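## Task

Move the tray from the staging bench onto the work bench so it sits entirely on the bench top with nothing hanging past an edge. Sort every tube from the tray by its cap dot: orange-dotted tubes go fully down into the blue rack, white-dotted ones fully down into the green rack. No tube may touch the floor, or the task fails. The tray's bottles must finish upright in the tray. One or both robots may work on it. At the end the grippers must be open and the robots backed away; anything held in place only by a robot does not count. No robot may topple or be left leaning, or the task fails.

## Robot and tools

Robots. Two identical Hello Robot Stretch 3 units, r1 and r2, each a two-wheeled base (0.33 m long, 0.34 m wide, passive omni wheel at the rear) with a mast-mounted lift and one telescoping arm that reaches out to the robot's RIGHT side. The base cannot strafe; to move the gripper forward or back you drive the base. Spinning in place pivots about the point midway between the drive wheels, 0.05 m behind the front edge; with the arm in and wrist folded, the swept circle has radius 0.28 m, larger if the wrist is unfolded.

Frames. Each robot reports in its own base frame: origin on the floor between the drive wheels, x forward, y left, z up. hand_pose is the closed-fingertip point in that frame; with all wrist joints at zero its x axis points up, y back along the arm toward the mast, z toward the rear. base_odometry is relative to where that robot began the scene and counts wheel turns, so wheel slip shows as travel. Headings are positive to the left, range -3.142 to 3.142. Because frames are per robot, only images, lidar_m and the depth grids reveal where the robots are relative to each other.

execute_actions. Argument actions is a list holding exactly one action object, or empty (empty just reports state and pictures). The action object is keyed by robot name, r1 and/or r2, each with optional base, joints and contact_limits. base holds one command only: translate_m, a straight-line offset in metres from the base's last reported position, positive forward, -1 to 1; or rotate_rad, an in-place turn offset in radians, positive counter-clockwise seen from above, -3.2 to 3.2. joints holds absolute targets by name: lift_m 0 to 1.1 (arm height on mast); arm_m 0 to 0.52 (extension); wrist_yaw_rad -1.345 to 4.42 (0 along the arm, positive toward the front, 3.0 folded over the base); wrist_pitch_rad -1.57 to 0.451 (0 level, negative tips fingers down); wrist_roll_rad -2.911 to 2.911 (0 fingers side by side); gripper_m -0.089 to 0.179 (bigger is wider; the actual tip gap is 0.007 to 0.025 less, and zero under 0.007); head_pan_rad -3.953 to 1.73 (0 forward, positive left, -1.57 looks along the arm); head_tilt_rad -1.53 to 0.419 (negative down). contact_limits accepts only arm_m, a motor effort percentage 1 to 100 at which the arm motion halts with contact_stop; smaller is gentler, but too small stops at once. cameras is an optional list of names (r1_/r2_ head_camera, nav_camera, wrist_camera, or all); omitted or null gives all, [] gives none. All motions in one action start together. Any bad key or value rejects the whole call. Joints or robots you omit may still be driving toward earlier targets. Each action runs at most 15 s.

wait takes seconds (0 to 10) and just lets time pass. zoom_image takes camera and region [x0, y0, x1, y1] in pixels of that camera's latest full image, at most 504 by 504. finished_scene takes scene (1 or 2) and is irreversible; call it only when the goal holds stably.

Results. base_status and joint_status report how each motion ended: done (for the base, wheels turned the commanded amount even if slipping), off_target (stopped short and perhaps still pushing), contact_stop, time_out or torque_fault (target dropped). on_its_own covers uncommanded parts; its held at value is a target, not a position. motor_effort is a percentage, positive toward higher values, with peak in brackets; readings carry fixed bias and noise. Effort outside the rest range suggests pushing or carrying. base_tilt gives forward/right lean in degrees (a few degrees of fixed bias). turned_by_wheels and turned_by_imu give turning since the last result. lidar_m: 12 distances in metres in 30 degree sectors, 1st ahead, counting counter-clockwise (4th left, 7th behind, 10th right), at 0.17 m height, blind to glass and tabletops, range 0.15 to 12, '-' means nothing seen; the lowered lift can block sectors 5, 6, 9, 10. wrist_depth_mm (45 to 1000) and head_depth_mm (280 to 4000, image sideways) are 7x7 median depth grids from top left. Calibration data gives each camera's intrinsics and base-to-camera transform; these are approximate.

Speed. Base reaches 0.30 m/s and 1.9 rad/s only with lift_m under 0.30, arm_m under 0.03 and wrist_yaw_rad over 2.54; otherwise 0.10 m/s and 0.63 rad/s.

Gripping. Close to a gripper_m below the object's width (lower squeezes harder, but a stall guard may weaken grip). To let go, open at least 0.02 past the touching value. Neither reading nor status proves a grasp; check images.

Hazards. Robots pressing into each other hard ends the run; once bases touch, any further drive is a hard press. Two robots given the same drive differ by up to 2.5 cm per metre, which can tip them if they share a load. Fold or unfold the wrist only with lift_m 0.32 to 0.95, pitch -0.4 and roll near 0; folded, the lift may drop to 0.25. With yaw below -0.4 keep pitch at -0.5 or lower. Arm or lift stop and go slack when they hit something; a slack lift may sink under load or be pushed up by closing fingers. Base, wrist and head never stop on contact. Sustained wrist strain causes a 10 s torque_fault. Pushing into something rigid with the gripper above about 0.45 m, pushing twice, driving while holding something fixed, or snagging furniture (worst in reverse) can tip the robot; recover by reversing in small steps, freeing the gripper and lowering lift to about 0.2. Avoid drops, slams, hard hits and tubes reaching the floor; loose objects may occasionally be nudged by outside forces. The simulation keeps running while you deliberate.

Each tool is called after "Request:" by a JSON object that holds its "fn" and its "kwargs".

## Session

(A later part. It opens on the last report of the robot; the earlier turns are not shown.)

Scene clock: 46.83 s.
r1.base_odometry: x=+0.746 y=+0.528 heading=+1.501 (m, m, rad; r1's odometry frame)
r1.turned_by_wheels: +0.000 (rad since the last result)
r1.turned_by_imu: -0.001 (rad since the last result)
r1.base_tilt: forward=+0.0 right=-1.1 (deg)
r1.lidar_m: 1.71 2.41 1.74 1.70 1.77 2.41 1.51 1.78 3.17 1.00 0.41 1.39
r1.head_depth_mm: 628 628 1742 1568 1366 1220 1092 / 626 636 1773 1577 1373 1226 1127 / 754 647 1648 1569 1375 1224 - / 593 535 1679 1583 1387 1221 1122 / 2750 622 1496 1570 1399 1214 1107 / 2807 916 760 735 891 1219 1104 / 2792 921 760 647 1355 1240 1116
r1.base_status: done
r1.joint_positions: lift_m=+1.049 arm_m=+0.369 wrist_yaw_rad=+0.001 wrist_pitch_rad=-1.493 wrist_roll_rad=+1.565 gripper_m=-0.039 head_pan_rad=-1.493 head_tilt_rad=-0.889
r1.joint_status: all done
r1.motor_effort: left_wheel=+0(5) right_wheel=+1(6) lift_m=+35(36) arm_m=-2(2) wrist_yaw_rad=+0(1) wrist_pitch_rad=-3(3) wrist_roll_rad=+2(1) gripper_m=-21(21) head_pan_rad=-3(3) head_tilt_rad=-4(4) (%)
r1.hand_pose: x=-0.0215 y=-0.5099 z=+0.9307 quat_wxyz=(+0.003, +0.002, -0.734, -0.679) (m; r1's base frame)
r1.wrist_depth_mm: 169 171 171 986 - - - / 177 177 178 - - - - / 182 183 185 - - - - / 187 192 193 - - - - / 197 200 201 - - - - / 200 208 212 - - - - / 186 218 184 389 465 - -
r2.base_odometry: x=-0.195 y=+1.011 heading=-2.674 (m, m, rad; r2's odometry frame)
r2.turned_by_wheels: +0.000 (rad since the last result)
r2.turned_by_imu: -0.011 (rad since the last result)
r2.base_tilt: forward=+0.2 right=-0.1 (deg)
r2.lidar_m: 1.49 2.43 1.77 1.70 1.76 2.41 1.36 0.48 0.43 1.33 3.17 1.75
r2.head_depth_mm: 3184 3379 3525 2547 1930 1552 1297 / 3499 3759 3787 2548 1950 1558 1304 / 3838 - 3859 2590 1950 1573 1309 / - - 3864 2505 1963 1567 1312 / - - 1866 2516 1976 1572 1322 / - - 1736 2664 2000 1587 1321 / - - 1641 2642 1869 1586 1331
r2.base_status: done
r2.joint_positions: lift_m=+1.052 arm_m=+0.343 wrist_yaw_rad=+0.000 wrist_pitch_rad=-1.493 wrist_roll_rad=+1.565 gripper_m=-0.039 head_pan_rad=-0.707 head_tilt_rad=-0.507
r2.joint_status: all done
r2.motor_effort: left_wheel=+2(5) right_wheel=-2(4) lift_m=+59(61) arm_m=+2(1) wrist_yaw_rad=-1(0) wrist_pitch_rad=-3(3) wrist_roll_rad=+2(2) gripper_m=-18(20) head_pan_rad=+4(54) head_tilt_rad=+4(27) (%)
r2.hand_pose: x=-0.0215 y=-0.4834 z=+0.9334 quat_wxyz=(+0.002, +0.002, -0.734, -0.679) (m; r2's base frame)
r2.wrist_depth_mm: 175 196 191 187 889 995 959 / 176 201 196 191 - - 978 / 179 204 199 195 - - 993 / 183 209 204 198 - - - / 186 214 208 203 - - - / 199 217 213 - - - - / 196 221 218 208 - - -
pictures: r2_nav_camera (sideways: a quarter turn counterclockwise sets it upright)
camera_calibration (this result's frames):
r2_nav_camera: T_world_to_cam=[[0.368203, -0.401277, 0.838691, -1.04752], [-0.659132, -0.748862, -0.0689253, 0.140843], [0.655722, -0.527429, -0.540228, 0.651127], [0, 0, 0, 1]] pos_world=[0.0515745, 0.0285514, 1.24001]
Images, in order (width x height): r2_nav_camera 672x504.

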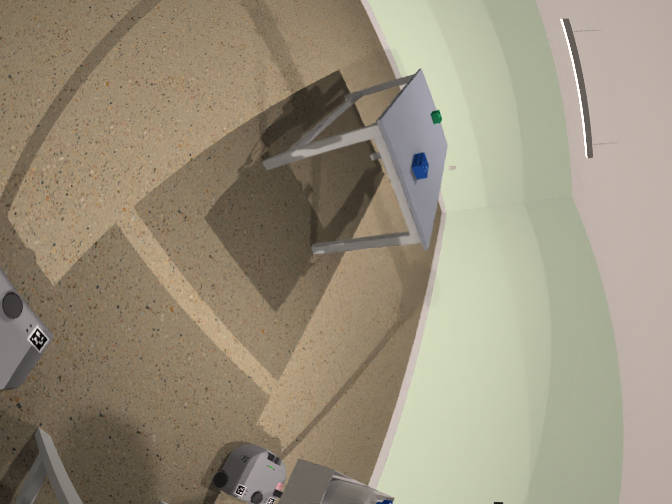

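Request:
{"fn": "execute_actions", "kwargs": {"actions": [{"r2":{"base":{"rotate_rad":0.013}}}], "cameras": []}}

Request:
{"fn": "execute_actions", "kwargs": {"actions": [{"r1":{"base":{"translate_m":-1}},"r2":{"base":{"translate_m":1}}}], "cameras": []}}

Request:
{"fn": "execute_actions", "kwargs": {"actions": [{"r1":{"base":{"translate_m":-1}},"r2":{"base":{"translate_m":1},"joints":{"head_pan_rad":-1.5,"head_tilt_rad":-0.9}}}], "cameras": ["r1_nav_camera","r2_nav_camera"]}}

Scene clock: 48.60 s.
r1.base_odometry: x=+0.746 y=+0.528 heading=+1.501 (m, m, rad; r1's odometry frame)
r1.turned_by_wheels: +0.000 (rad since the last result)
r1.turned_by_imu: +0.000 (rad since the last result)
r1.base_tilt: forward=+0.1 right=-1.2 (deg)
r1.lidar_m: 1.70 2.41 1.74 1.70 1.76 2.42 1.52 1.78 3.16 1.00 0.41 1.39
r1.head_depth_mm: 627 633 1752 1567 1374 1214 1088 / 620 637 1768 1580 1378 1221 1130 / 756 649 1653 1585 1385 1226 - / 593 525 1673 1585 1385 1225 1118 / 2748 611 1496 1565 1392 1213 1106 / 2787 916 762 733 891 1210 1114 / 2807 922 760 646 1351 1237 1110
r1.base_status: not commanded
r1.joint_positions: lift_m=+1.049 arm_m=+0.369 wrist_yaw_rad=+0.001 wrist_pitch_rad=-1.493 wrist_roll_rad=+1.565 gripper_m=-0.039 head_pan_rad=-1.493 head_tilt_rad=-0.889
r1.joint_status: not commanded
r1.motor_effort: left_wheel=-2(2) right_wheel=+2(2) lift_m=+34(36) arm_m=-2(2) wrist_yaw_rad=-1(1) wrist_pitch_rad=-3(3) wrist_roll_rad=+2(2) gripper_m=-21(21) head_pan_rad=-3(3) head_tilt_rad=-3(3) (%)
r1.hand_pose: x=-0.0215 y=-0.5097 z=+0.9307 quat_wxyz=(+0.003, +0.002, -0.734, -0.680) (m; r1's base frame)
r1.wrist_depth_mm: 169 171 172 973 - - - / 176 177 178 - - - - / 181 183 185 - - - - / 189 191 193 - - - - / 196 199 201 - - - - / 199 209 211 - - - - / 188 219 183 393 465 - -
r2.base_odometry: x=-0.195 y=+1.011 heading=-2.661 (m, m, rad; r2's odometry frame)
r2.turned_by_wheels: +0.013 (rad since the last result)
r2.turned_by_imu: +0.013 (rad since the last result)
r2.base_tilt: forward=+0.3 right=-0.2 (deg)
r2.lidar_m: 1.49 2.39 1.76 1.70 1.77 2.44 1.29 0.48 0.44 1.33 3.19 1.51
r2.head_depth_mm: 3219 3433 3473 2539 1935 1544 1305 / 3560 3845 3794 2562 1934 1551 1304 / 3942 - 3850 2560 1961 1562 1310 / - - 3632 2379 1967 1573 1311 / - - 1864 2632 1977 1585 1320 / - - 1735 2655 1980 1592 1321 / - - 1648 2673 1813 1591 1325
r2.base_status: done
r2.joint_positions: lift_m=+1.052 arm_m=+0.343 wrist_yaw_rad=+0.000 wrist_pitch_rad=-1.493 wrist_roll_rad=+1.568 gripper_m=-0.039 head_pan_rad=-0.707 head_tilt_rad=-0.507
r2.joint_status: not commanded
r2.motor_effort: left_wheel=-1(4) right_wheel=+0(4) lift_m=+59(59) arm_m=+2(1) wrist_yaw_rad=-1(0) wrist_pitch_rad=-2(2) wrist_roll_rad=+1(2) gripper_m=-17(18) head_pan_rad=+4(5) head_tilt_rad=+4(3) (%)
r2.hand_pose: x=-0.0215 y=-0.4832 z=+0.9334 quat_wxyz=(+0.001, +0.001, -0.734, -0.680) (m; r2's base frame)
r2.wrist_depth_mm: 173 197 192 188 - 972 962 / 176 200 195 191 - - 962 / 178 205 200 195 - - 984 / 197 208 204 199 - - - / 185 215 208 202 - - - / 188 216 212 - - - - / 197 221 220 207 - - -
pictures: none
No camera images: the call's "cameras" was empty. Leave "cameras" out to get every camera's image.

Scene clock: 59.87 s.
r1.base_odometry: x=+0.675 y=-0.469 heading=+1.500 (m, m, rad; r1's odometry frame)
r1.turned_by_wheels: +0.000 (rad since the last result)
r1.turned_by_imu: +0.000 (rad since the last result)
r1.base_tilt: forward=+0.0 right=-1.2 (deg)
r1.lidar_m: 1.29 2.38 1.76 1.70 1.76 2.42 1.93 0.59 1.08 1.33 3.15 1.29
r1.head_depth_mm: 629 634 1743 1575 1361 1216 1091 / 626 637 1759 1583 1380 1222 1127 / 770 648 1654 1588 1381 1220 - / 593 526 1679 1588 1385 1227 1113 / 2774 615 1871 1595 1397 1233 1101 / 2791 2279 1883 1610 1393 1234 1106 / 2792 2299 1884 1618 1410 1242 1113
r1.base_status: done
r1.joint_positions: lift_m=+1.049 arm_m=+0.369 wrist_yaw_rad=+0.001 wrist_pitch_rad=-1.491 wrist_roll_rad=+1.565 gripper_m=-0.039 head_pan_rad=-1.493 head_tilt_rad=-0.889
r1.joint_status: not commanded
r1.motor_effort: left_wheel=-1(6) right_wheel=+2(5) lift_m=+36(36) arm_m=-2(2) wrist_yaw_rad=-1(0) wrist_pitch_rad=-4(4) wrist_roll_rad=+2(2) gripper_m=-20(21) head_pan_rad=-3(3) head_tilt_rad=-4(4) (%)
r1.hand_pose: x=-0.0215 y=-0.5103 z=+0.9307 quat_wxyz=(+0.003, +0.002, -0.734, -0.679) (m; r1's base frame)
r1.wrist_depth_mm: 170 170 172 973 - - - / 176 177 178 - - - - / 182 184 186 - - - - / 187 191 193 - - - - / 196 201 202 - - - - / 200 210 211 - - - - / 188 219 185 - - - -
r2.base_odometry: x=-1.082 y=+0.548 heading=-2.660 (m, m, rad; r2's odometry frame)
r2.turned_by_wheels: +0.000 (rad since the last result)
r2.turned_by_imu: -0.011 (rad since the last result)
r2.base_tilt: forward=+0.3 right=-0.2 (deg)
r2.lidar_m: 1.32 2.41 1.76 1.70 1.76 2.42 1.32 1.33 3.21 1.33 1.08 0.56
r2.head_depth_mm: 3207 3458 3572 1041 1819 1555 1292 / 3529 3818 3847 1006 876 1556 1298 / 3877 - 3884 1014 801 1556 1312 / - - 1583 1069 805 797 968 / - - 1594 1070 839 1585 1261 / 3867 - 1608 1085 1860 1497 1317 / 3597 3904 1639 1205 1981 1598 1323
r2.base_status: done
r2.joint_positions: lift_m=+1.052 arm_m=+0.343 wrist_yaw_rad=+0.000 wrist_pitch_rad=-1.490 wrist_roll_rad=+1.568 gripper_m=-0.039 head_pan_rad=-0.707 head_tilt_rad=-0.507
r2.joint_status: not commanded
r2.motor_effort: left_wheel=+1(3) right_wheel=-2(6) lift_m=+59(59) arm_m=+1(2) wrist_yaw_rad=+1(1) wrist_pitch_rad=-3(3) wrist_roll_rad=+0(1) gripper_m=-18(18) head_pan_rad=+4(4) head_tilt_rad=+3(3) (%)
r2.hand_pose: x=-0.0215 y=-0.4841 z=+0.9334 quat_wxyz=(+0.001, +0.001, -0.735, -0.678) (m; r2's base frame)
r2.wrist_depth_mm: 175 197 191 186 - 985 958 / 177 201 195 190 - - 968 / 179 206 199 194 - - - / 183 210 204 199 - - - / 187 215 209 202 - - - / 195 216 214 - - - - / 196 223 220 208 - - -
pictures: none
No camera images: the call's "cameras" was empty. Leave "cameras" out to get every camera's image.

Scene clock: 71.03 s.
r1.base_odometry: x=+0.605 y=-1.467 heading=+1.500 (m, m, rad; r1's odometry frame)
r1.turned_by_wheels: +0.000 (rad since the last result)
r1.turned_by_imu: -0.001 (rad since the last result)
r1.base_tilt: forward=+0.0 right=-1.2 (deg)
r1.lidar_m: 2.27 2.41 1.77 1.70 1.76 2.42 2.99 0.97 1.01 0.97 1.01 0.57
r1.head_depth_mm: 624 631 702 628 1302 1216 1093 / 620 638 707 633 1301 1222 1130 / 754 646 710 636 1309 1226 - / 582 532 714 638 1334 1228 1118 / 2732 622 734 642 1342 1230 1103 / 2796 914 756 645 1350 1239 1105 / 2799 920 758 647 1373 1221 1108
r1.base_status: done
r1.joint_positions: lift_m=+1.049 arm_m=+0.369 wrist_yaw_rad=+0.001 wrist_pitch_rad=-1.500 wrist_roll_rad=+1.565 gripper_m=-0.039 head_pan_rad=-1.493 head_tilt_rad=-0.889
r1.joint_status: not commanded
r1.motor_effort: left_wheel=-1(7) right_wheel=+2(6) lift_m=+35(37) arm_m=-2(2) wrist_yaw_rad=-1(1) wrist_pitch_rad=+0(4) wrist_roll_rad=+2(1) gripper_m=-21(21) head_pan_rad=-3(3) head_tilt_rad=-4(3) (%)
r1.hand_pose: x=-0.0215 y=-0.5079 z=+0.9308 quat_wxyz=(+0.003, +0.002, -0.731, -0.682) (m; r1's base frame)
r1.wrist_depth_mm: 168 170 171 294 300 303 - / 174 175 178 304 309 313 - / 180 183 184 318 322 328 - / 186 191 193 330 335 - - / 196 199 200 - 349 - - / 199 207 211 362 369 - - / 186 218 185 374 384 - -
r2.base_odometry: x=-1.968 y=+0.085 heading=-2.660 (m, m, rad; r2's odometry frame)
r2.turned_by_wheels: +0.000 (rad since the last result)
r2.turned_by_imu: -0.010 (rad since the last result)
r2.base_tilt: forward=+0.2 right=+0.0 (deg)
r2.lidar_m: 2.97 2.44 1.77 1.71 1.77 2.40 2.31 0.48 0.35 0.34 0.35 0.47
r2.head_depth_mm: 597 626 559 646 585 1244 1113 / - 633 706 647 587 1246 1141 / 772 640 716 652 591 1252 1143 / 594 497 718 657 595 1220 1137 / 2837 558 742 661 609 1230 1136 / 2837 952 782 666 613 1234 1139 / 2849 959 790 668 617 1238 1144
r2.base_status: done
r2.joint_positions: lift_m=+1.052 arm_m=+0.343 wrist_yaw_rad=+0.000 wrist_pitch_rad=-1.500 wrist_roll_rad=+1.568 gripper_m=-0.039 head_pan_rad=-1.493 head_tilt_rad=-0.888
r2.joint_status: all done
r2.motor_effort: left_wheel=+2(5) right_wheel=-2(4) lift_m=+59(60) arm_m=+1(1) wrist_yaw_rad=+1(0) wrist_pitch_rad=+0(3) wrist_roll_rad=+0(1) gripper_m=-19(18) head_pan_rad=-5(51) head_tilt_rad=-4(24) (%)
r2.hand_pose: x=-0.0215 y=-0.4814 z=+0.9334 quat_wxyz=(+0.001, +0.001, -0.731, -0.682) (m; r2's base frame)
r2.wrist_depth_mm: 174 196 192 187 304 298 970 / 176 200 195 190 314 305 997 / 177 204 199 195 321 310 987 / 183 208 203 199 325 318 - / 185 213 207 202 333 327 - / 194 215 211 - 336 331 - / 197 219 218 207 349 341 -
pictures: r1_nav_camera (sideways: a quarter turn counterclockwise sets it upright), r2_nav_camera (sideways: a quarter turn counterclockwise sets it upright)
camera_calibration (this result's frames):
r1_nav_camera: T_world_to_cam=[[0.109819, -0.812571, 0.572423, -0.706262], [-0.993791, -0.100131, 0.0485189, -0.00446784], [0.0178922, -0.574197, -0.818522, 1.02052], [0, 0, 0, 1]] pos_world=[0.0548615, 0.011642, 1.23981]
r2_nav_camera: T_world_to_cam=[[-0.00233621, -0.816423, 0.57745, -0.704793], [-0.997537, -0.0385755, -0.0585754, 0.129401], [0.0700977, -0.576165, -0.814322, 1.0112], [0, 0, 0, 1]] pos_world=[0.0565532, 0.0122, 1.238]
Images, in order (width x height): r1_nav_camera 672x504, r2_nav_camera 672x504.

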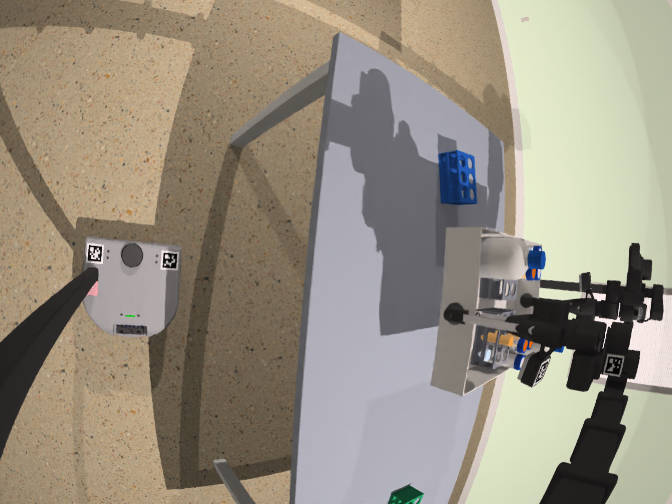

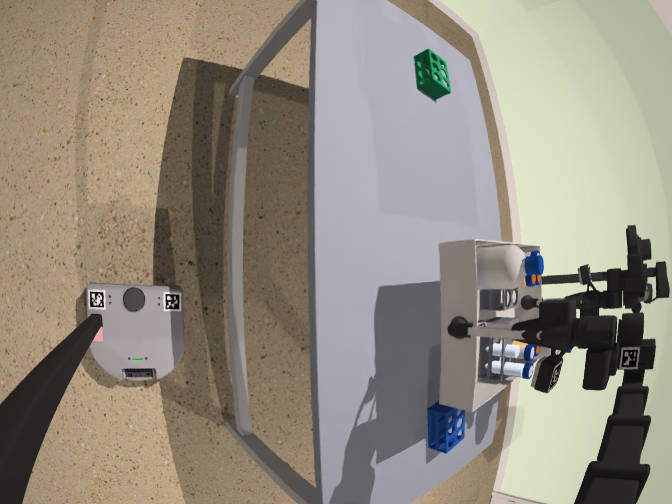

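Request:
{"fn": "execute_actions", "kwargs": {"actions": [{"r1":{"base":{"translate_m":-0.15},"joints":{"lift_m":0.94,"arm_m":0.359}},"r2":{"base":{"translate_m":0.15},"joints":{"lift_m":0.943,"arm_m":0.353}}}], "cameras": []}}

Request:
{"fn": "execute_actions", "kwargs": {"actions": [{"r1":{"joints":{"lift_m":0.917}},"r2":{"joints":{"lift_m":0.92}}}], "cameras": []}}

Request:
{"fn": "execute_actions", "kwargs": {"actions": [{"r1":{"joints":{"gripper_m":0.05}},"r2":{"joints":{"gripper_m":0.05}}}], "cameras": []}}

Request:
{"fn": "execute_actions", "kwargs": {"actions": [{"r1":{"joints":{"lift_m":1.06}},"r2":{"joints":{"lift_m":1.06}}}], "cameras": []}}

Request:
{"fn": "execute_actions", "kwargs": {"actions": [{"r1":{"base":{"translate_m":0.075},"joints":{"wrist_roll_rad":0,"wrist_pitch_rad":-0.9,"gripper_m":0.065,"arm_m":0.37,"head_tilt_rad":-0.7}},"r2":{"joints":{"arm_m":0.15,"head_tilt_rad":-0.7,"wrist_roll_rad":0,"wrist_yaw_rad":1.57,"wrist_pitch_rad":-0.9,"gripper_m":0.065}}}], "cameras": ["r1_head_camera","r2_head_camera","r1_wrist_camera"]}}

Scene clock: 77.60 s.
r1.base_odometry: x=+0.594 y=-1.617 heading=+1.500 (m, m, rad; r1's odometry frame)
r1.turned_by_wheels: +0.000 (rad since the last result)
r1.turned_by_imu: -0.001 (rad since the last result)
r1.base_tilt: forward=+0.1 right=-1.2 (deg)
r1.lidar_m: 2.42 2.41 1.76 1.70 1.76 2.42 2.85 0.83 1.01 0.97 1.02 0.70
r1.head_depth_mm: - 860 658 631 1297 1210 1088 / - - 702 632 1310 1216 1131 / 1344 840 701 636 1304 1226 - / 2738 684 623 639 1336 1222 1121 / 2763 910 718 641 1342 1227 1109 / 2797 914 758 642 1347 1233 1109 / 2808 923 758 647 1375 1238 1107
r1.base_status: done
r1.joint_positions: lift_m=+0.940 arm_m=+0.359 wrist_yaw_rad=+0.001 wrist_pitch_rad=-1.503 wrist_roll_rad=+1.565 gripper_m=-0.039 head_pan_rad=-1.493 head_tilt_rad=-0.889
r1.joint_status: all done
r1.motor_effort: left_wheel=-1(5) right_wheel=+2(7) lift_m=+24(35) arm_m=-2(2) wrist_yaw_rad=-1(1) wrist_pitch_rad=+1(1) wrist_roll_rad=+2(2) gripper_m=-21(21) head_pan_rad=-3(3) head_tilt_rad=-3(3) (%)
r1.hand_pose: x=-0.0215 y=-0.4973 z=+0.8214 quat_wxyz=(+0.003, +0.002, -0.731, -0.683) (m; r1's base frame)
r1.wrist_depth_mm: 167 169 170 196 199 200 205 / 173 176 177 203 206 208 213 / 180 182 184 210 215 218 601 / 186 190 192 218 224 227 - / 195 198 200 - 234 237 - / 199 207 211 240 245 247 - / 186 217 185 249 256 259 -
r2.base_odometry: x=-2.101 y=+0.016 heading=-2.660 (m, m, rad; r2's odometry frame)
r2.turned_by_wheels: +0.000 (rad since the last result)
r2.turned_by_imu: -0.002 (rad since the last result)
r2.base_tilt: forward=+0.1 right=-0.2 (deg)
r2.lidar_m: 2.82 2.45 1.77 1.71 1.77 2.40 2.45 0.48 0.35 0.33 0.35 0.47
r2.head_depth_mm: - 763 703 641 584 1242 1119 / - - 720 646 588 1252 1138 / 1368 730 724 652 591 1257 1144 / 2762 693 601 656 594 1219 1132 / 2817 942 740 660 611 1226 1139 / 2875 951 785 667 614 1229 1151 / 2870 959 788 670 616 1237 1146
r2.base_status: done
r2.joint_positions: lift_m=+0.943 arm_m=+0.353 wrist_yaw_rad=+0.000 wrist_pitch_rad=-1.503 wrist_roll_rad=+1.568 gripper_m=-0.039 head_pan_rad=-1.493 head_tilt_rad=-0.889
r2.joint_status: all done
r2.motor_effort: left_wheel=+3(7) right_wheel=-3(3) lift_m=+24(56) arm_m=+2(1) wrist_yaw_rad=+0(1) wrist_pitch_rad=+1(1) wrist_roll_rad=+0(1) gripper_m=-18(18) head_pan_rad=-5(5) head_tilt_rad=-4(4) (%)
r2.hand_pose: x=-0.0215 y=-0.4907 z=+0.8248 quat_wxyz=(+0.001, +0.001, -0.730, -0.683) (m; r2's base frame)
r2.wrist_depth_mm: 174 195 191 188 204 199 195 / 176 200 194 191 209 203 197 / 178 203 199 194 212 206 202 / 185 207 203 199 217 211 206 / 183 213 207 201 221 215 210 / 195 215 212 - 225 220 215 / 196 221 218 209 233 226 220
pictures: none
No camera images: the call's "cameras" was empty. Leave "cameras" out to get every camera's image.

Scene clock: 78.57 s.
r1.base_odometry: x=+0.594 y=-1.617 heading=+1.500 (m, m, rad; r1's odometry frame)
r1.turned_by_wheels: +0.000 (rad since the last result)
r1.turned_by_imu: +0.000 (rad since the last result)
r1.base_tilt: forward=+0.0 right=-1.1 (deg)
r1.lidar_m: 2.41 2.40 1.77 1.70 1.77 2.43 2.85 0.83 1.01 0.97 1.01 0.70
r1.head_depth_mm: - 861 712 630 1300 1214 1091 / - - 734 633 1298 1215 1128 / 1349 860 742 636 1306 1227 - / 2737 711 627 639 1332 1225 1119 / 2785 909 718 640 1344 1228 1105 / 2818 916 755 644 1338 1233 1107 / 2814 924 761 646 1377 1240 1110
r1.base_status: not commanded
r1.joint_positions: lift_m=+0.917 arm_m=+0.359 wrist_yaw_rad=+0.001 wrist_pitch_rad=-1.503 wrist_roll_rad=+1.565 gripper_m=-0.039 head_pan_rad=-1.493 head_tilt_rad=-0.889
r1.joint_status: all done
r1.motor_effort: left_wheel=-1(2) right_wheel=+2(2) lift_m=+22(22) arm_m=-1(1) wrist_yaw_rad=-1(1) wrist_pitch_rad=+1(1) wrist_roll_rad=+2(2) gripper_m=-21(21) head_pan_rad=-3(3) head_tilt_rad=-3(3) (%)
r1.hand_pose: x=-0.0215 y=-0.4972 z=+0.7985 quat_wxyz=(+0.003, +0.002, -0.730, -0.683) (m; r1's base frame)
r1.wrist_depth_mm: 168 169 171 175 178 180 181 / 174 176 177 182 185 187 188 / 180 182 184 189 192 194 197 / 186 190 192 195 200 203 207 / 195 197 199 - 209 211 217 / 198 207 211 215 219 220 - / 186 217 186 224 228 231 -
r2.base_odometry: x=-2.101 y=+0.016 heading=-2.660 (m, m, rad; r2's odometry frame)
r2.turned_by_wheels: +0.000 (rad since the last result)
r2.turned_by_imu: +0.000 (rad since the last result)
r2.base_tilt: forward=+0.2 right=-0.1 (deg)
r2.lidar_m: 2.82 2.45 1.78 1.71 1.76 2.40 2.45 0.48 0.35 0.33 0.35 0.47
r2.head_depth_mm: - 839 719 644 584 1248 1119 / - - 737 646 588 1247 1139 / 1355 863 740 652 592 1253 1146 / 2741 826 606 655 595 1225 1131 / 2794 938 761 662 609 1226 1133 / 2820 951 782 663 614 1229 1142 / 2867 960 788 671 617 1244 1144
r2.base_status: not commanded
r2.joint_positions: lift_m=+0.920 arm_m=+0.353 wrist_yaw_rad=+0.000 wrist_pitch_rad=-1.503 wrist_roll_rad=+1.568 gripper_m=-0.039 head_pan_rad=-1.493 head_tilt_rad=-0.889
r2.joint_status: all done
r2.motor_effort: left_wheel=+2(2) right_wheel=-2(3) lift_m=+24(25) arm_m=+2(2) wrist_yaw_rad=+0(0) wrist_pitch_rad=+1(1) wrist_roll_rad=+1(0) gripper_m=-19(18) head_pan_rad=-5(5) head_tilt_rad=-5(5) (%)
r2.hand_pose: x=-0.0215 y=-0.4906 z=+0.8018 quat_wxyz=(+0.001, +0.001, -0.730, -0.683) (m; r2's base frame)
r2.wrist_depth_mm: 174 195 190 185 184 177 174 / 175 199 193 190 187 182 177 / 178 203 198 193 190 185 181 / 182 207 203 197 196 190 184 / 184 212 207 200 198 194 188 / 195 215 212 - 201 197 192 / 196 220 218 209 211 202 196
pictures: none
No camera images: the call's "cameras" was empty. Leave "cameras" out to get every camera's image.

Scene clock: 79.97 s.
r1.base_odometry: x=+0.594 y=-1.617 heading=+1.500 (m, m, rad; r1's odometry frame)
r1.turned_by_wheels: +0.000 (rad since the last result)
r1.turned_by_imu: +0.000 (rad since the last result)
r1.base_tilt: forward=+0.0 right=-1.2 (deg)
r1.lidar_m: 2.41 2.41 1.76 1.70 1.77 2.42 2.85 0.83 1.01 0.98 1.01 0.70
r1.head_depth_mm: - 872 714 631 1299 1220 1089 / - - 736 634 1299 1221 1133 / 1351 860 741 634 1304 1220 - / 2776 708 627 637 1338 1228 1119 / 2801 912 716 642 1339 1231 1103 / 2811 915 757 643 1350 1233 1113 / 2797 921 760 648 1374 1240 1110
r1.base_status: not commanded
r1.joint_positions: lift_m=+0.917 arm_m=+0.359 wrist_yaw_rad=+0.001 wrist_pitch_rad=-1.499 wrist_roll_rad=+1.565 gripper_m=+0.050 head_pan_rad=-1.493 head_tilt_rad=-0.889
r1.joint_status: all done
r1.motor_effort: left_wheel=-2(1) right_wheel=+2(2) lift_m=+23(21) arm_m=-1(1) wrist_yaw_rad=+1(0) wrist_pitch_rad=+0(3) wrist_roll_rad=+2(2) gripper_m=+0(89) head_pan_rad=-3(3) head_tilt_rad=-3(3) (%)
r1.hand_pose: x=-0.0215 y=-0.4982 z=+0.7984 quat_wxyz=(+0.003, +0.002, -0.732, -0.682) (m; r1's base frame)
r1.wrist_depth_mm: 170 172 173 176 178 179 181 / 176 178 180 183 185 187 189 / 183 185 185 189 192 194 197 / 188 192 195 197 200 201 205 / 198 200 201 205 208 211 215 / 198 209 213 215 220 220 - / 187 218 190 223 229 232 -
r2.base_odometry: x=-2.101 y=+0.016 heading=-2.660 (m, m, rad; r2's odometry frame)
r2.turned_by_wheels: +0.000 (rad since the last result)
r2.turned_by_imu: +0.000 (rad since the last result)
r2.base_tilt: forward=+0.2 right=-0.1 (deg)
r2.lidar_m: 2.81 2.45 1.78 1.71 1.77 2.40 2.45 0.48 0.35 0.34 0.35 0.47
r2.head_depth_mm: - 838 719 640 584 1240 1116 / - - 738 645 590 1251 1133 / 1342 865 756 653 591 1261 1143 / 2788 833 605 658 595 1216 1131 / 2798 941 760 662 611 1228 1137 / 2840 948 781 666 612 1233 1136 / 2879 960 790 671 618 1242 1144
r2.base_status: not commanded
r2.joint_positions: lift_m=+0.920 arm_m=+0.353 wrist_yaw_rad=+0.000 wrist_pitch_rad=-1.499 wrist_roll_rad=+1.568 gripper_m=+0.050 head_pan_rad=-1.493 head_tilt_rad=-0.889
r2.joint_status: all done
r2.motor_effort: left_wheel=+2(1) right_wheel=-2(2) lift_m=+24(24) arm_m=+2(2) wrist_yaw_rad=+1(0) wrist_pitch_rad=+0(2) wrist_roll_rad=+1(1) gripper_m=+0(83) head_pan_rad=-5(6) head_tilt_rad=-4(5) (%)
r2.hand_pose: x=-0.0215 y=-0.4918 z=+0.8018 quat_wxyz=(+0.001, +0.001, -0.732, -0.682) (m; r2's base frame)
r2.wrist_depth_mm: 174 195 192 186 183 178 173 / 176 200 196 190 187 181 176 / 178 205 200 195 191 186 180 / 183 209 205 199 196 188 183 / 188 215 210 204 198 193 188 / 194 217 216 207 205 198 192 / 198 223 220 210 209 200 196
pictures: none
No camera images: the call's "cameras" was empty. Leave "cameras" out to get every camera's image.

Scene clock: 82.10 s.
r1.base_odometry: x=+0.594 y=-1.617 heading=+1.500 (m, m, rad; r1's odometry frame)
r1.turned_by_wheels: +0.000 (rad since the last result)
r1.turned_by_imu: +0.000 (rad since the last result)
r1.base_tilt: forward=+0.0 right=-1.2 (deg)
r1.lidar_m: 2.41 2.41 1.77 1.70 1.76 2.42 2.85 0.83 1.01 0.97 1.02 0.70
r1.head_depth_mm: 2612 837 714 630 1294 1214 1091 / 761 718 735 634 1302 1223 1128 / 2662 862 739 635 1314 1226 - / 2775 707 627 638 1328 1228 1117 / 2781 910 718 642 1337 1231 1107 / 2792 917 756 644 1344 1237 1108 / 2803 921 760 645 1376 1240 1111
r1.base_status: not commanded
r1.joint_positions: lift_m=+1.060 arm_m=+0.359 wrist_yaw_rad=+0.001 wrist_pitch_rad=-1.498 wrist_roll_rad=+1.565 gripper_m=+0.050 head_pan_rad=-1.493 head_tilt_rad=-0.889
r1.joint_status: all done
r1.motor_effort: left_wheel=-1(2) right_wheel=+2(2) lift_m=+30(30) arm_m=-1(1) wrist_yaw_rad=+0(1) wrist_pitch_rad=-1(1) wrist_roll_rad=+2(2) gripper_m=+0(0) head_pan_rad=-3(3) head_tilt_rad=-3(4) (%)
r1.hand_pose: x=-0.0215 y=-0.4984 z=+0.9410 quat_wxyz=(+0.003, +0.002, -0.732, -0.681) (m; r1's base frame)
r1.wrist_depth_mm: 241 296 301 307 309 315 - / 233 285 312 316 320 323 - / 264 303 324 328 335 341 - / 313 332 337 341 345 - - / 342 315 345 354 364 - - / 268 288 234 372 381 - - / 245 310 220 392 398 - -
r2.base_odometry: x=-2.101 y=+0.016 heading=-2.660 (m, m, rad; r2's odometry frame)
r2.turned_by_wheels: +0.000 (rad since the last result)
r2.turned_by_imu: +0.000 (rad since the last result)
r2.base_tilt: forward=+0.1 right=-0.2 (deg)
r2.lidar_m: 2.82 2.44 1.77 1.71 1.77 2.40 2.45 0.48 0.35 0.34 0.35 0.47
r2.head_depth_mm: 2669 764 719 641 583 1234 1114 / - 769 736 648 588 1251 1130 / 2621 883 745 652 592 1253 1141 / 2786 833 605 657 595 1225 1133 / 2767 941 760 663 609 1224 1140 / 2849 952 785 666 612 1227 1140 / 2862 960 789 670 619 1237 1148
r2.base_status: not commanded
r2.joint_positions: lift_m=+1.059 arm_m=+0.353 wrist_yaw_rad=+0.000 wrist_pitch_rad=-1.498 wrist_roll_rad=+1.568 gripper_m=+0.050 head_pan_rad=-1.493 head_tilt_rad=-0.889
r2.joint_status: all done
r2.motor_effort: left_wheel=+2(2) right_wheel=-3(3) lift_m=+51(52) arm_m=+2(2) wrist_yaw_rad=+0(0) wrist_pitch_rad=+0(0) wrist_roll_rad=+1(0) gripper_m=+1(1) head_pan_rad=-5(5) head_tilt_rad=-5(5) (%)
r2.hand_pose: x=-0.0215 y=-0.4919 z=+0.9407 quat_wxyz=(+0.001, +0.001, -0.732, -0.681) (m; r2's base frame)
r2.wrist_depth_mm: 349 343 331 320 311 305 967 / 335 253 332 325 319 312 994 / 288 265 340 332 327 317 - / 372 303 348 342 333 324 - / 382 365 358 349 339 332 - / 387 310 334 316 353 341 - / 357 255 316 228 354 350 -
pictures: none
No camera images: the call's "cameras" was empty. Leave "cameras" out to get every camera's image.

Scene clock: 84.83 s.
r1.base_odometry: x=+0.600 y=-1.542 heading=+1.500 (m, m, rad; r1's odometry frame)
r1.turned_by_wheels: +0.000 (rad since the last result)
r1.turned_by_imu: +0.000 (rad since the last result)
r1.base_tilt: forward=+0.1 right=-1.1 (deg)
r1.lidar_m: 2.34 2.41 1.76 1.70 1.77 2.42 2.92 0.90 1.01 0.98 1.01 0.63
r1.head_depth_mm: 2706 2867 803 748 620 564 1128 / - 2942 915 747 622 1225 1137 / 2639 2975 856 635 624 1228 1134 / 2705 2993 961 716 627 1261 1146 / 2759 2994 972 763 629 1263 1146 / 2769 3043 977 766 630 1262 1145 / 2841 3091 980 770 633 1292 1151
r1.base_status: done
r1.joint_positions: lift_m=+1.060 arm_m=+0.370 wrist_yaw_rad=+0.001 wrist_pitch_rad=-0.913 wrist_roll_rad=+0.007 gripper_m=+0.065 head_pan_rad=-1.493 head_tilt_rad=-0.705
r1.joint_status: all done
r1.motor_effort: left_wheel=-3(4) right_wheel=+3(9) lift_m=+30(31) arm_m=+2(2) wrist_yaw_rad=-1(1) wrist_pitch_rad=+6(6) wrist_roll_rad=-2(2) gripper_m=+0(64) head_pan_rad=-3(3) head_tilt_rad=+2(15) (%)
r1.hand_pose: x=-0.0215 y=-0.6523 z=+0.9809 quat_wxyz=(+0.633, +0.311, -0.636, -0.313) (m; r1's base frame)
r1.wrist_depth_mm: 479 485 493 501 515 503 526 / 445 452 453 422 385 474 488 / 414 424 419 430 419 435 452 / 390 394 393 402 408 368 421 / 368 375 317 320 321 270 397 / 347 350 336 350 359 343 373 / 332 335 333 338 343 338 352
r2.base_odometry: x=-2.101 y=+0.016 heading=-2.660 (m, m, rad; r2's odometry frame)
r2.turned_by_wheels: +0.000 (rad since the last result)
r2.turned_by_imu: +0.000 (rad since the last result)
r2.base_tilt: forward=+0.1 right=-0.1 (deg)
r2.lidar_m: 2.81 2.44 1.78 1.71 1.77 2.40 2.46 0.48 0.35 0.33 0.35 0.47
r2.head_depth_mm: - - 883 733 636 550 1177 / - - - 756 641 564 1177 / 2687 2971 - 763 648 566 1187 / 2727 3058 883 - 654 568 1188 / 2776 3047 945 851 640 585 1199 / 2781 3114 1023 805 681 587 1203 / 2814 3137 1039 811 666 589 1205
r2.base_status: not commanded
r2.joint_positions: lift_m=+1.059 arm_m=+0.150 wrist_yaw_rad=+1.569 wrist_pitch_rad=-0.913 wrist_roll_rad=+0.007 gripper_m=+0.065 head_pan_rad=-1.493 head_tilt_rad=-0.705
r2.joint_status: all done
r2.motor_effort: left_wheel=+2(2) right_wheel=-2(2) lift_m=+51(52) arm_m=-3(3) wrist_yaw_rad=+1(4) wrist_pitch_rad=+4(6) wrist_roll_rad=-5(6) gripper_m=+0(62) head_pan_rad=-5(5) head_tilt_rad=+3(16) (%)
r2.hand_pose: x=+0.1162 y=-0.2957 z=+0.9805 quat_wxyz=(+0.669, +0.670, -0.231, +0.225) (m; r2's base frame)
r2.wrist_depth_mm: - - - - 600 584 526 / - - - - 530 521 487 / - - - - 478 473 456 / - - - - 433 428 410 / - - - - 402 390 381 / - - - - 368 359 305 / - - - - 335 324 236
pictures: r1_head_camera (sideways: a quarter turn clockwise sets it upright), r1_wrist_camera, r2_head_camera (sideways: a quarter turn clockwise sets it upright)
camera_calibration (this result's frames):
r1_head_camera: T_world_to_cam=[[-0.0683832, 0.698643, -0.712195, 0.951084], [0.993305, 0.1143, 0.0167502, -0.0254046], [0.093106, -0.706281, -0.701782, 0.872618], [0, 0, 0, 1]] pos_world=[0.00902672, -0.0452513, 1.29017]
r1_wrist_camera: T_world_to_cam=[[-0.996488, 0.0695736, 0.0466065, -0.0324237], [0.0470173, 0.925377, -0.37612, 0.990707], [-0.0692966, -0.372608, -0.925398, 0.831831], [0, 0, 0, 1]] pos_world=[-0.0212471, -0.604575, 1.14391]
r2_head_camera: T_world_to_cam=[[-0.0339966, 0.6545, -0.755297, 1.0009], [0.992498, 0.110911, 0.051436, -0.0631919], [0.117435, -0.747883, -0.653361, 0.805681], [0, 0, 0, 1]] pos_world=[0.0021297, -0.0455267, 1.28563]
Images, in order (width x height): r1_head_camera 896x504, r1_wrist_camera 644x364, r2_head_camera 896x504.

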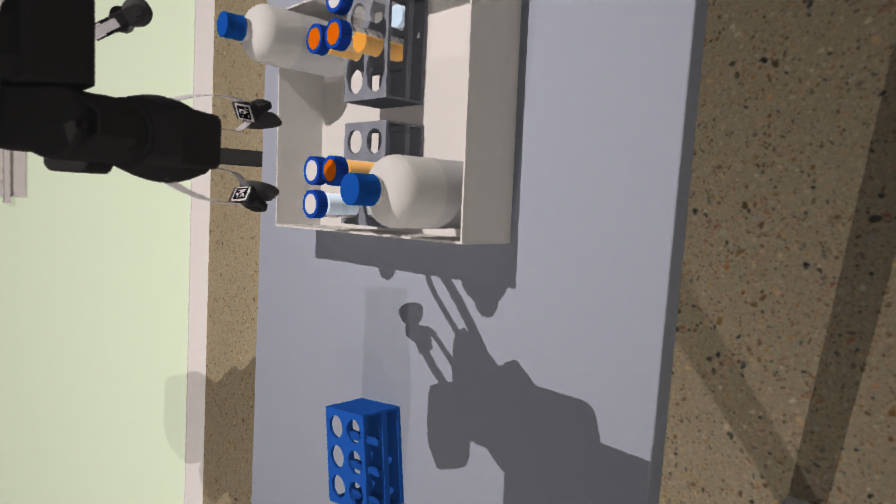

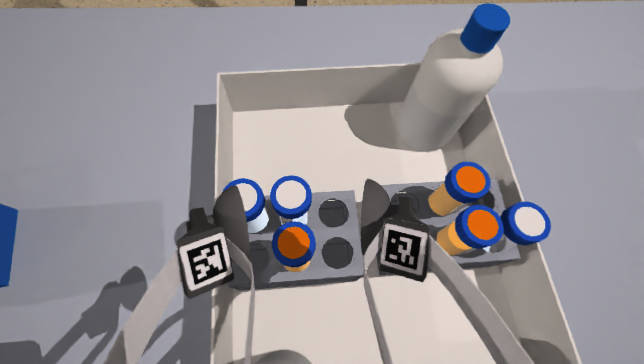

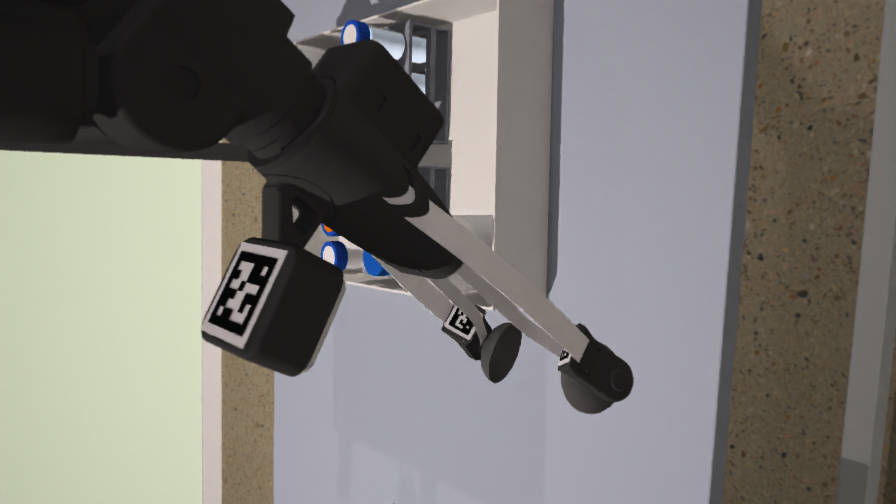

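Request:
{"fn": "execute_actions", "kwargs": {"actions": [{"r1":{"base":{"translate_m":0.005},"joints":{"arm_m":0.377,"lift_m":0.975}},"r2":{"base":{"translate_m":-0.256},"joints":{"head_pan_rad":-1.3}}}], "cameras": ["r1_head_camera","r2_head_camera","r1_wrist_camera"]}}

Scene clock: 88.90 s.
r1.base_odometry: x=+0.600 y=-1.537 heading=+1.500 (m, m, rad; r1's odometry frame)
r1.turned_by_wheels: +0.000 (rad since the last result)
r1.turned_by_imu: -0.001 (rad since the last result)
r1.base_tilt: forward=+0.0 right=-1.2 (deg)
r1.lidar_m: 2.34 2.40 1.76 1.70 1.76 2.42 2.93 0.90 1.01 0.97 1.02 0.63
r1.head_depth_mm: 2435 2837 802 747 619 565 1133 / 2538 - 915 749 624 1233 1135 / 2585 2976 762 633 625 1231 1141 / 1341 2952 968 737 626 1256 1138 / 2742 3008 972 762 629 1264 1140 / 2757 3022 980 766 630 1264 1143 / 2800 3090 983 769 633 1294 1154
r1.base_status: done
r1.joint_positions: lift_m=+0.975 arm_m=+0.377 wrist_yaw_rad=+0.001 wrist_pitch_rad=-0.912 wrist_roll_rad=+0.007 gripper_m=+0.065 head_pan_rad=-1.493 head_tilt_rad=-0.705
r1.joint_status: all done
r1.motor_effort: left_wheel=-3(3) right_wheel=+2(10) lift_m=+16(28) arm_m=+2(1) wrist_yaw_rad=+0(0) wrist_pitch_rad=+6(6) wrist_roll_rad=-2(2) gripper_m=+0(0) head_pan_rad=-3(3) head_tilt_rad=+3(2) (%)
r1.hand_pose: x=-0.0215 y=-0.6595 z=+0.8966 quat_wxyz=(+0.633, +0.311, -0.636, -0.313) (m; r1's base frame)
r1.wrist_depth_mm: 371 380 315 321 324 243 409 / 345 349 345 354 357 293 380 / 324 329 326 336 339 326 348 / 306 307 201 245 281 242 192 / 288 290 233 176 273 236 239 / 270 274 260 271 279 284 256 / 258 260 257 262 265 268 258
r2.base_odometry: x=-1.874 y=+0.134 heading=-2.660 (m, m, rad; r2's odometry frame)
r2.turned_by_wheels: +0.000 (rad since the last result)
r2.turned_by_imu: +0.001 (rad since the last result)
r2.base_tilt: forward=+0.2 right=-0.2 (deg)
r2.lidar_m: 3.07 2.45 1.78 1.71 1.76 2.41 2.20 0.49 0.35 0.34 0.35 0.47
r2.head_depth_mm: 2618 2886 - 736 644 548 1153 / 2597 2960 938 738 648 551 1179 / 696 735 758 766 644 568 1188 / 2822 3127 964 795 631 582 1189 / 2911 3208 834 797 659 1294 1149 / 3036 3328 1027 698 663 1313 1159 / 3122 3409 1038 807 664 1353 1158
r2.base_status: done
r2.joint_positions: lift_m=+1.059 arm_m=+0.150 wrist_yaw_rad=+1.569 wrist_pitch_rad=-0.913 wrist_roll_rad=+0.007 gripper_m=+0.065 head_pan_rad=-1.307 head_tilt_rad=-0.705
r2.joint_status: all done
r2.motor_effort: left_wheel=+2(3) right_wheel=-2(7) lift_m=+51(51) arm_m=-3(3) wrist_yaw_rad=+2(1) wrist_pitch_rad=+4(5) wrist_roll_rad=-5(5) gripper_m=+0(0) head_pan_rad=+4(27) head_tilt_rad=+2(4) (%)
r2.hand_pose: x=+0.1163 y=-0.2957 z=+0.9806 quat_wxyz=(+0.669, +0.670, -0.231, +0.225) (m; r2's base frame)
r2.wrist_depth_mm: - - - - 601 590 570 / - - - - 534 403 412 / - - - - 482 387 402 / - - - - 434 412 401 / - - - - 401 380 373 / - - - - 365 345 350 / - - - - 338 326 323
pictures: r1_head_camera (sideways: a quarter turn clockwise sets it upright), r1_wrist_camera, r2_head_camera (sideways: a quarter turn clockwise sets it upright)
camera_calibration (this result's frames):
r1_head_camera: T_world_to_cam=[[-0.0683797, 0.6986, -0.712237, 0.95114], [0.993305, 0.1143, 0.0167479, -0.0254017], [0.0931091, -0.706323, -0.701739, 0.872562], [0, 0, 0, 1]] pos_world=[0.00902676, -0.045252, 1.29017]
r1_wrist_camera: T_world_to_cam=[[-0.996491, 0.0695155, 0.0466224, -0.0280521], [0.0469002, 0.925072, -0.376885, 0.966135], [-0.0693285, -0.373376, -0.925086, 0.750429], [0, 0, 0, 1]] pos_world=[-0.0212395, -0.611603, 1.05964]
r2_head_camera: T_world_to_cam=[[-0.154391, 0.636938, -0.755297, 1.00164], [0.954894, 0.292457, 0.051436, -0.0629625], [0.253653, -0.713288, -0.653361, 0.80485], [0, 0, 0, 1]] pos_world=[0.0106135, -0.0454761, 1.28563]
Images, in order (width x height): r1_head_camera 896x504, r1_wrist_camera 644x364, r2_head_camera 896x504.

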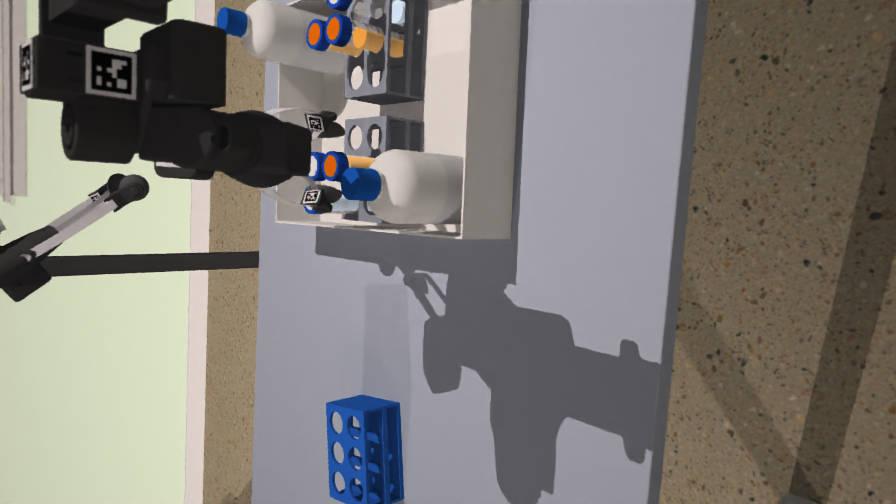

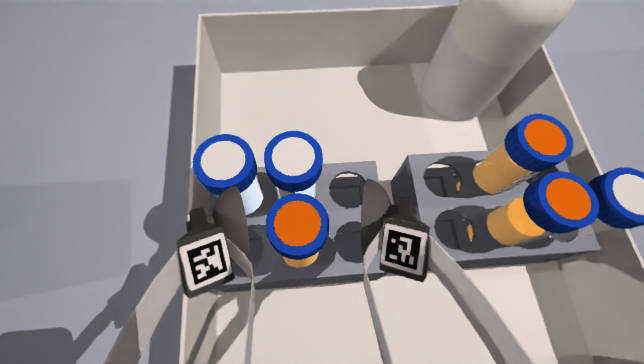

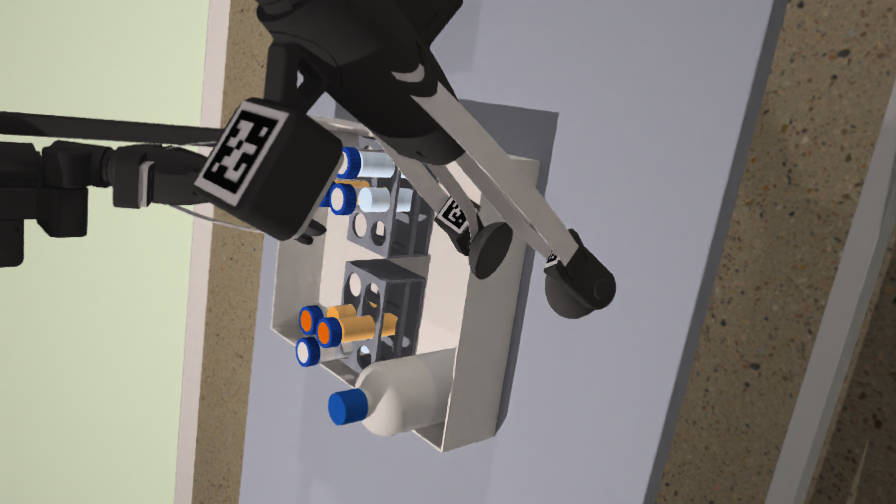

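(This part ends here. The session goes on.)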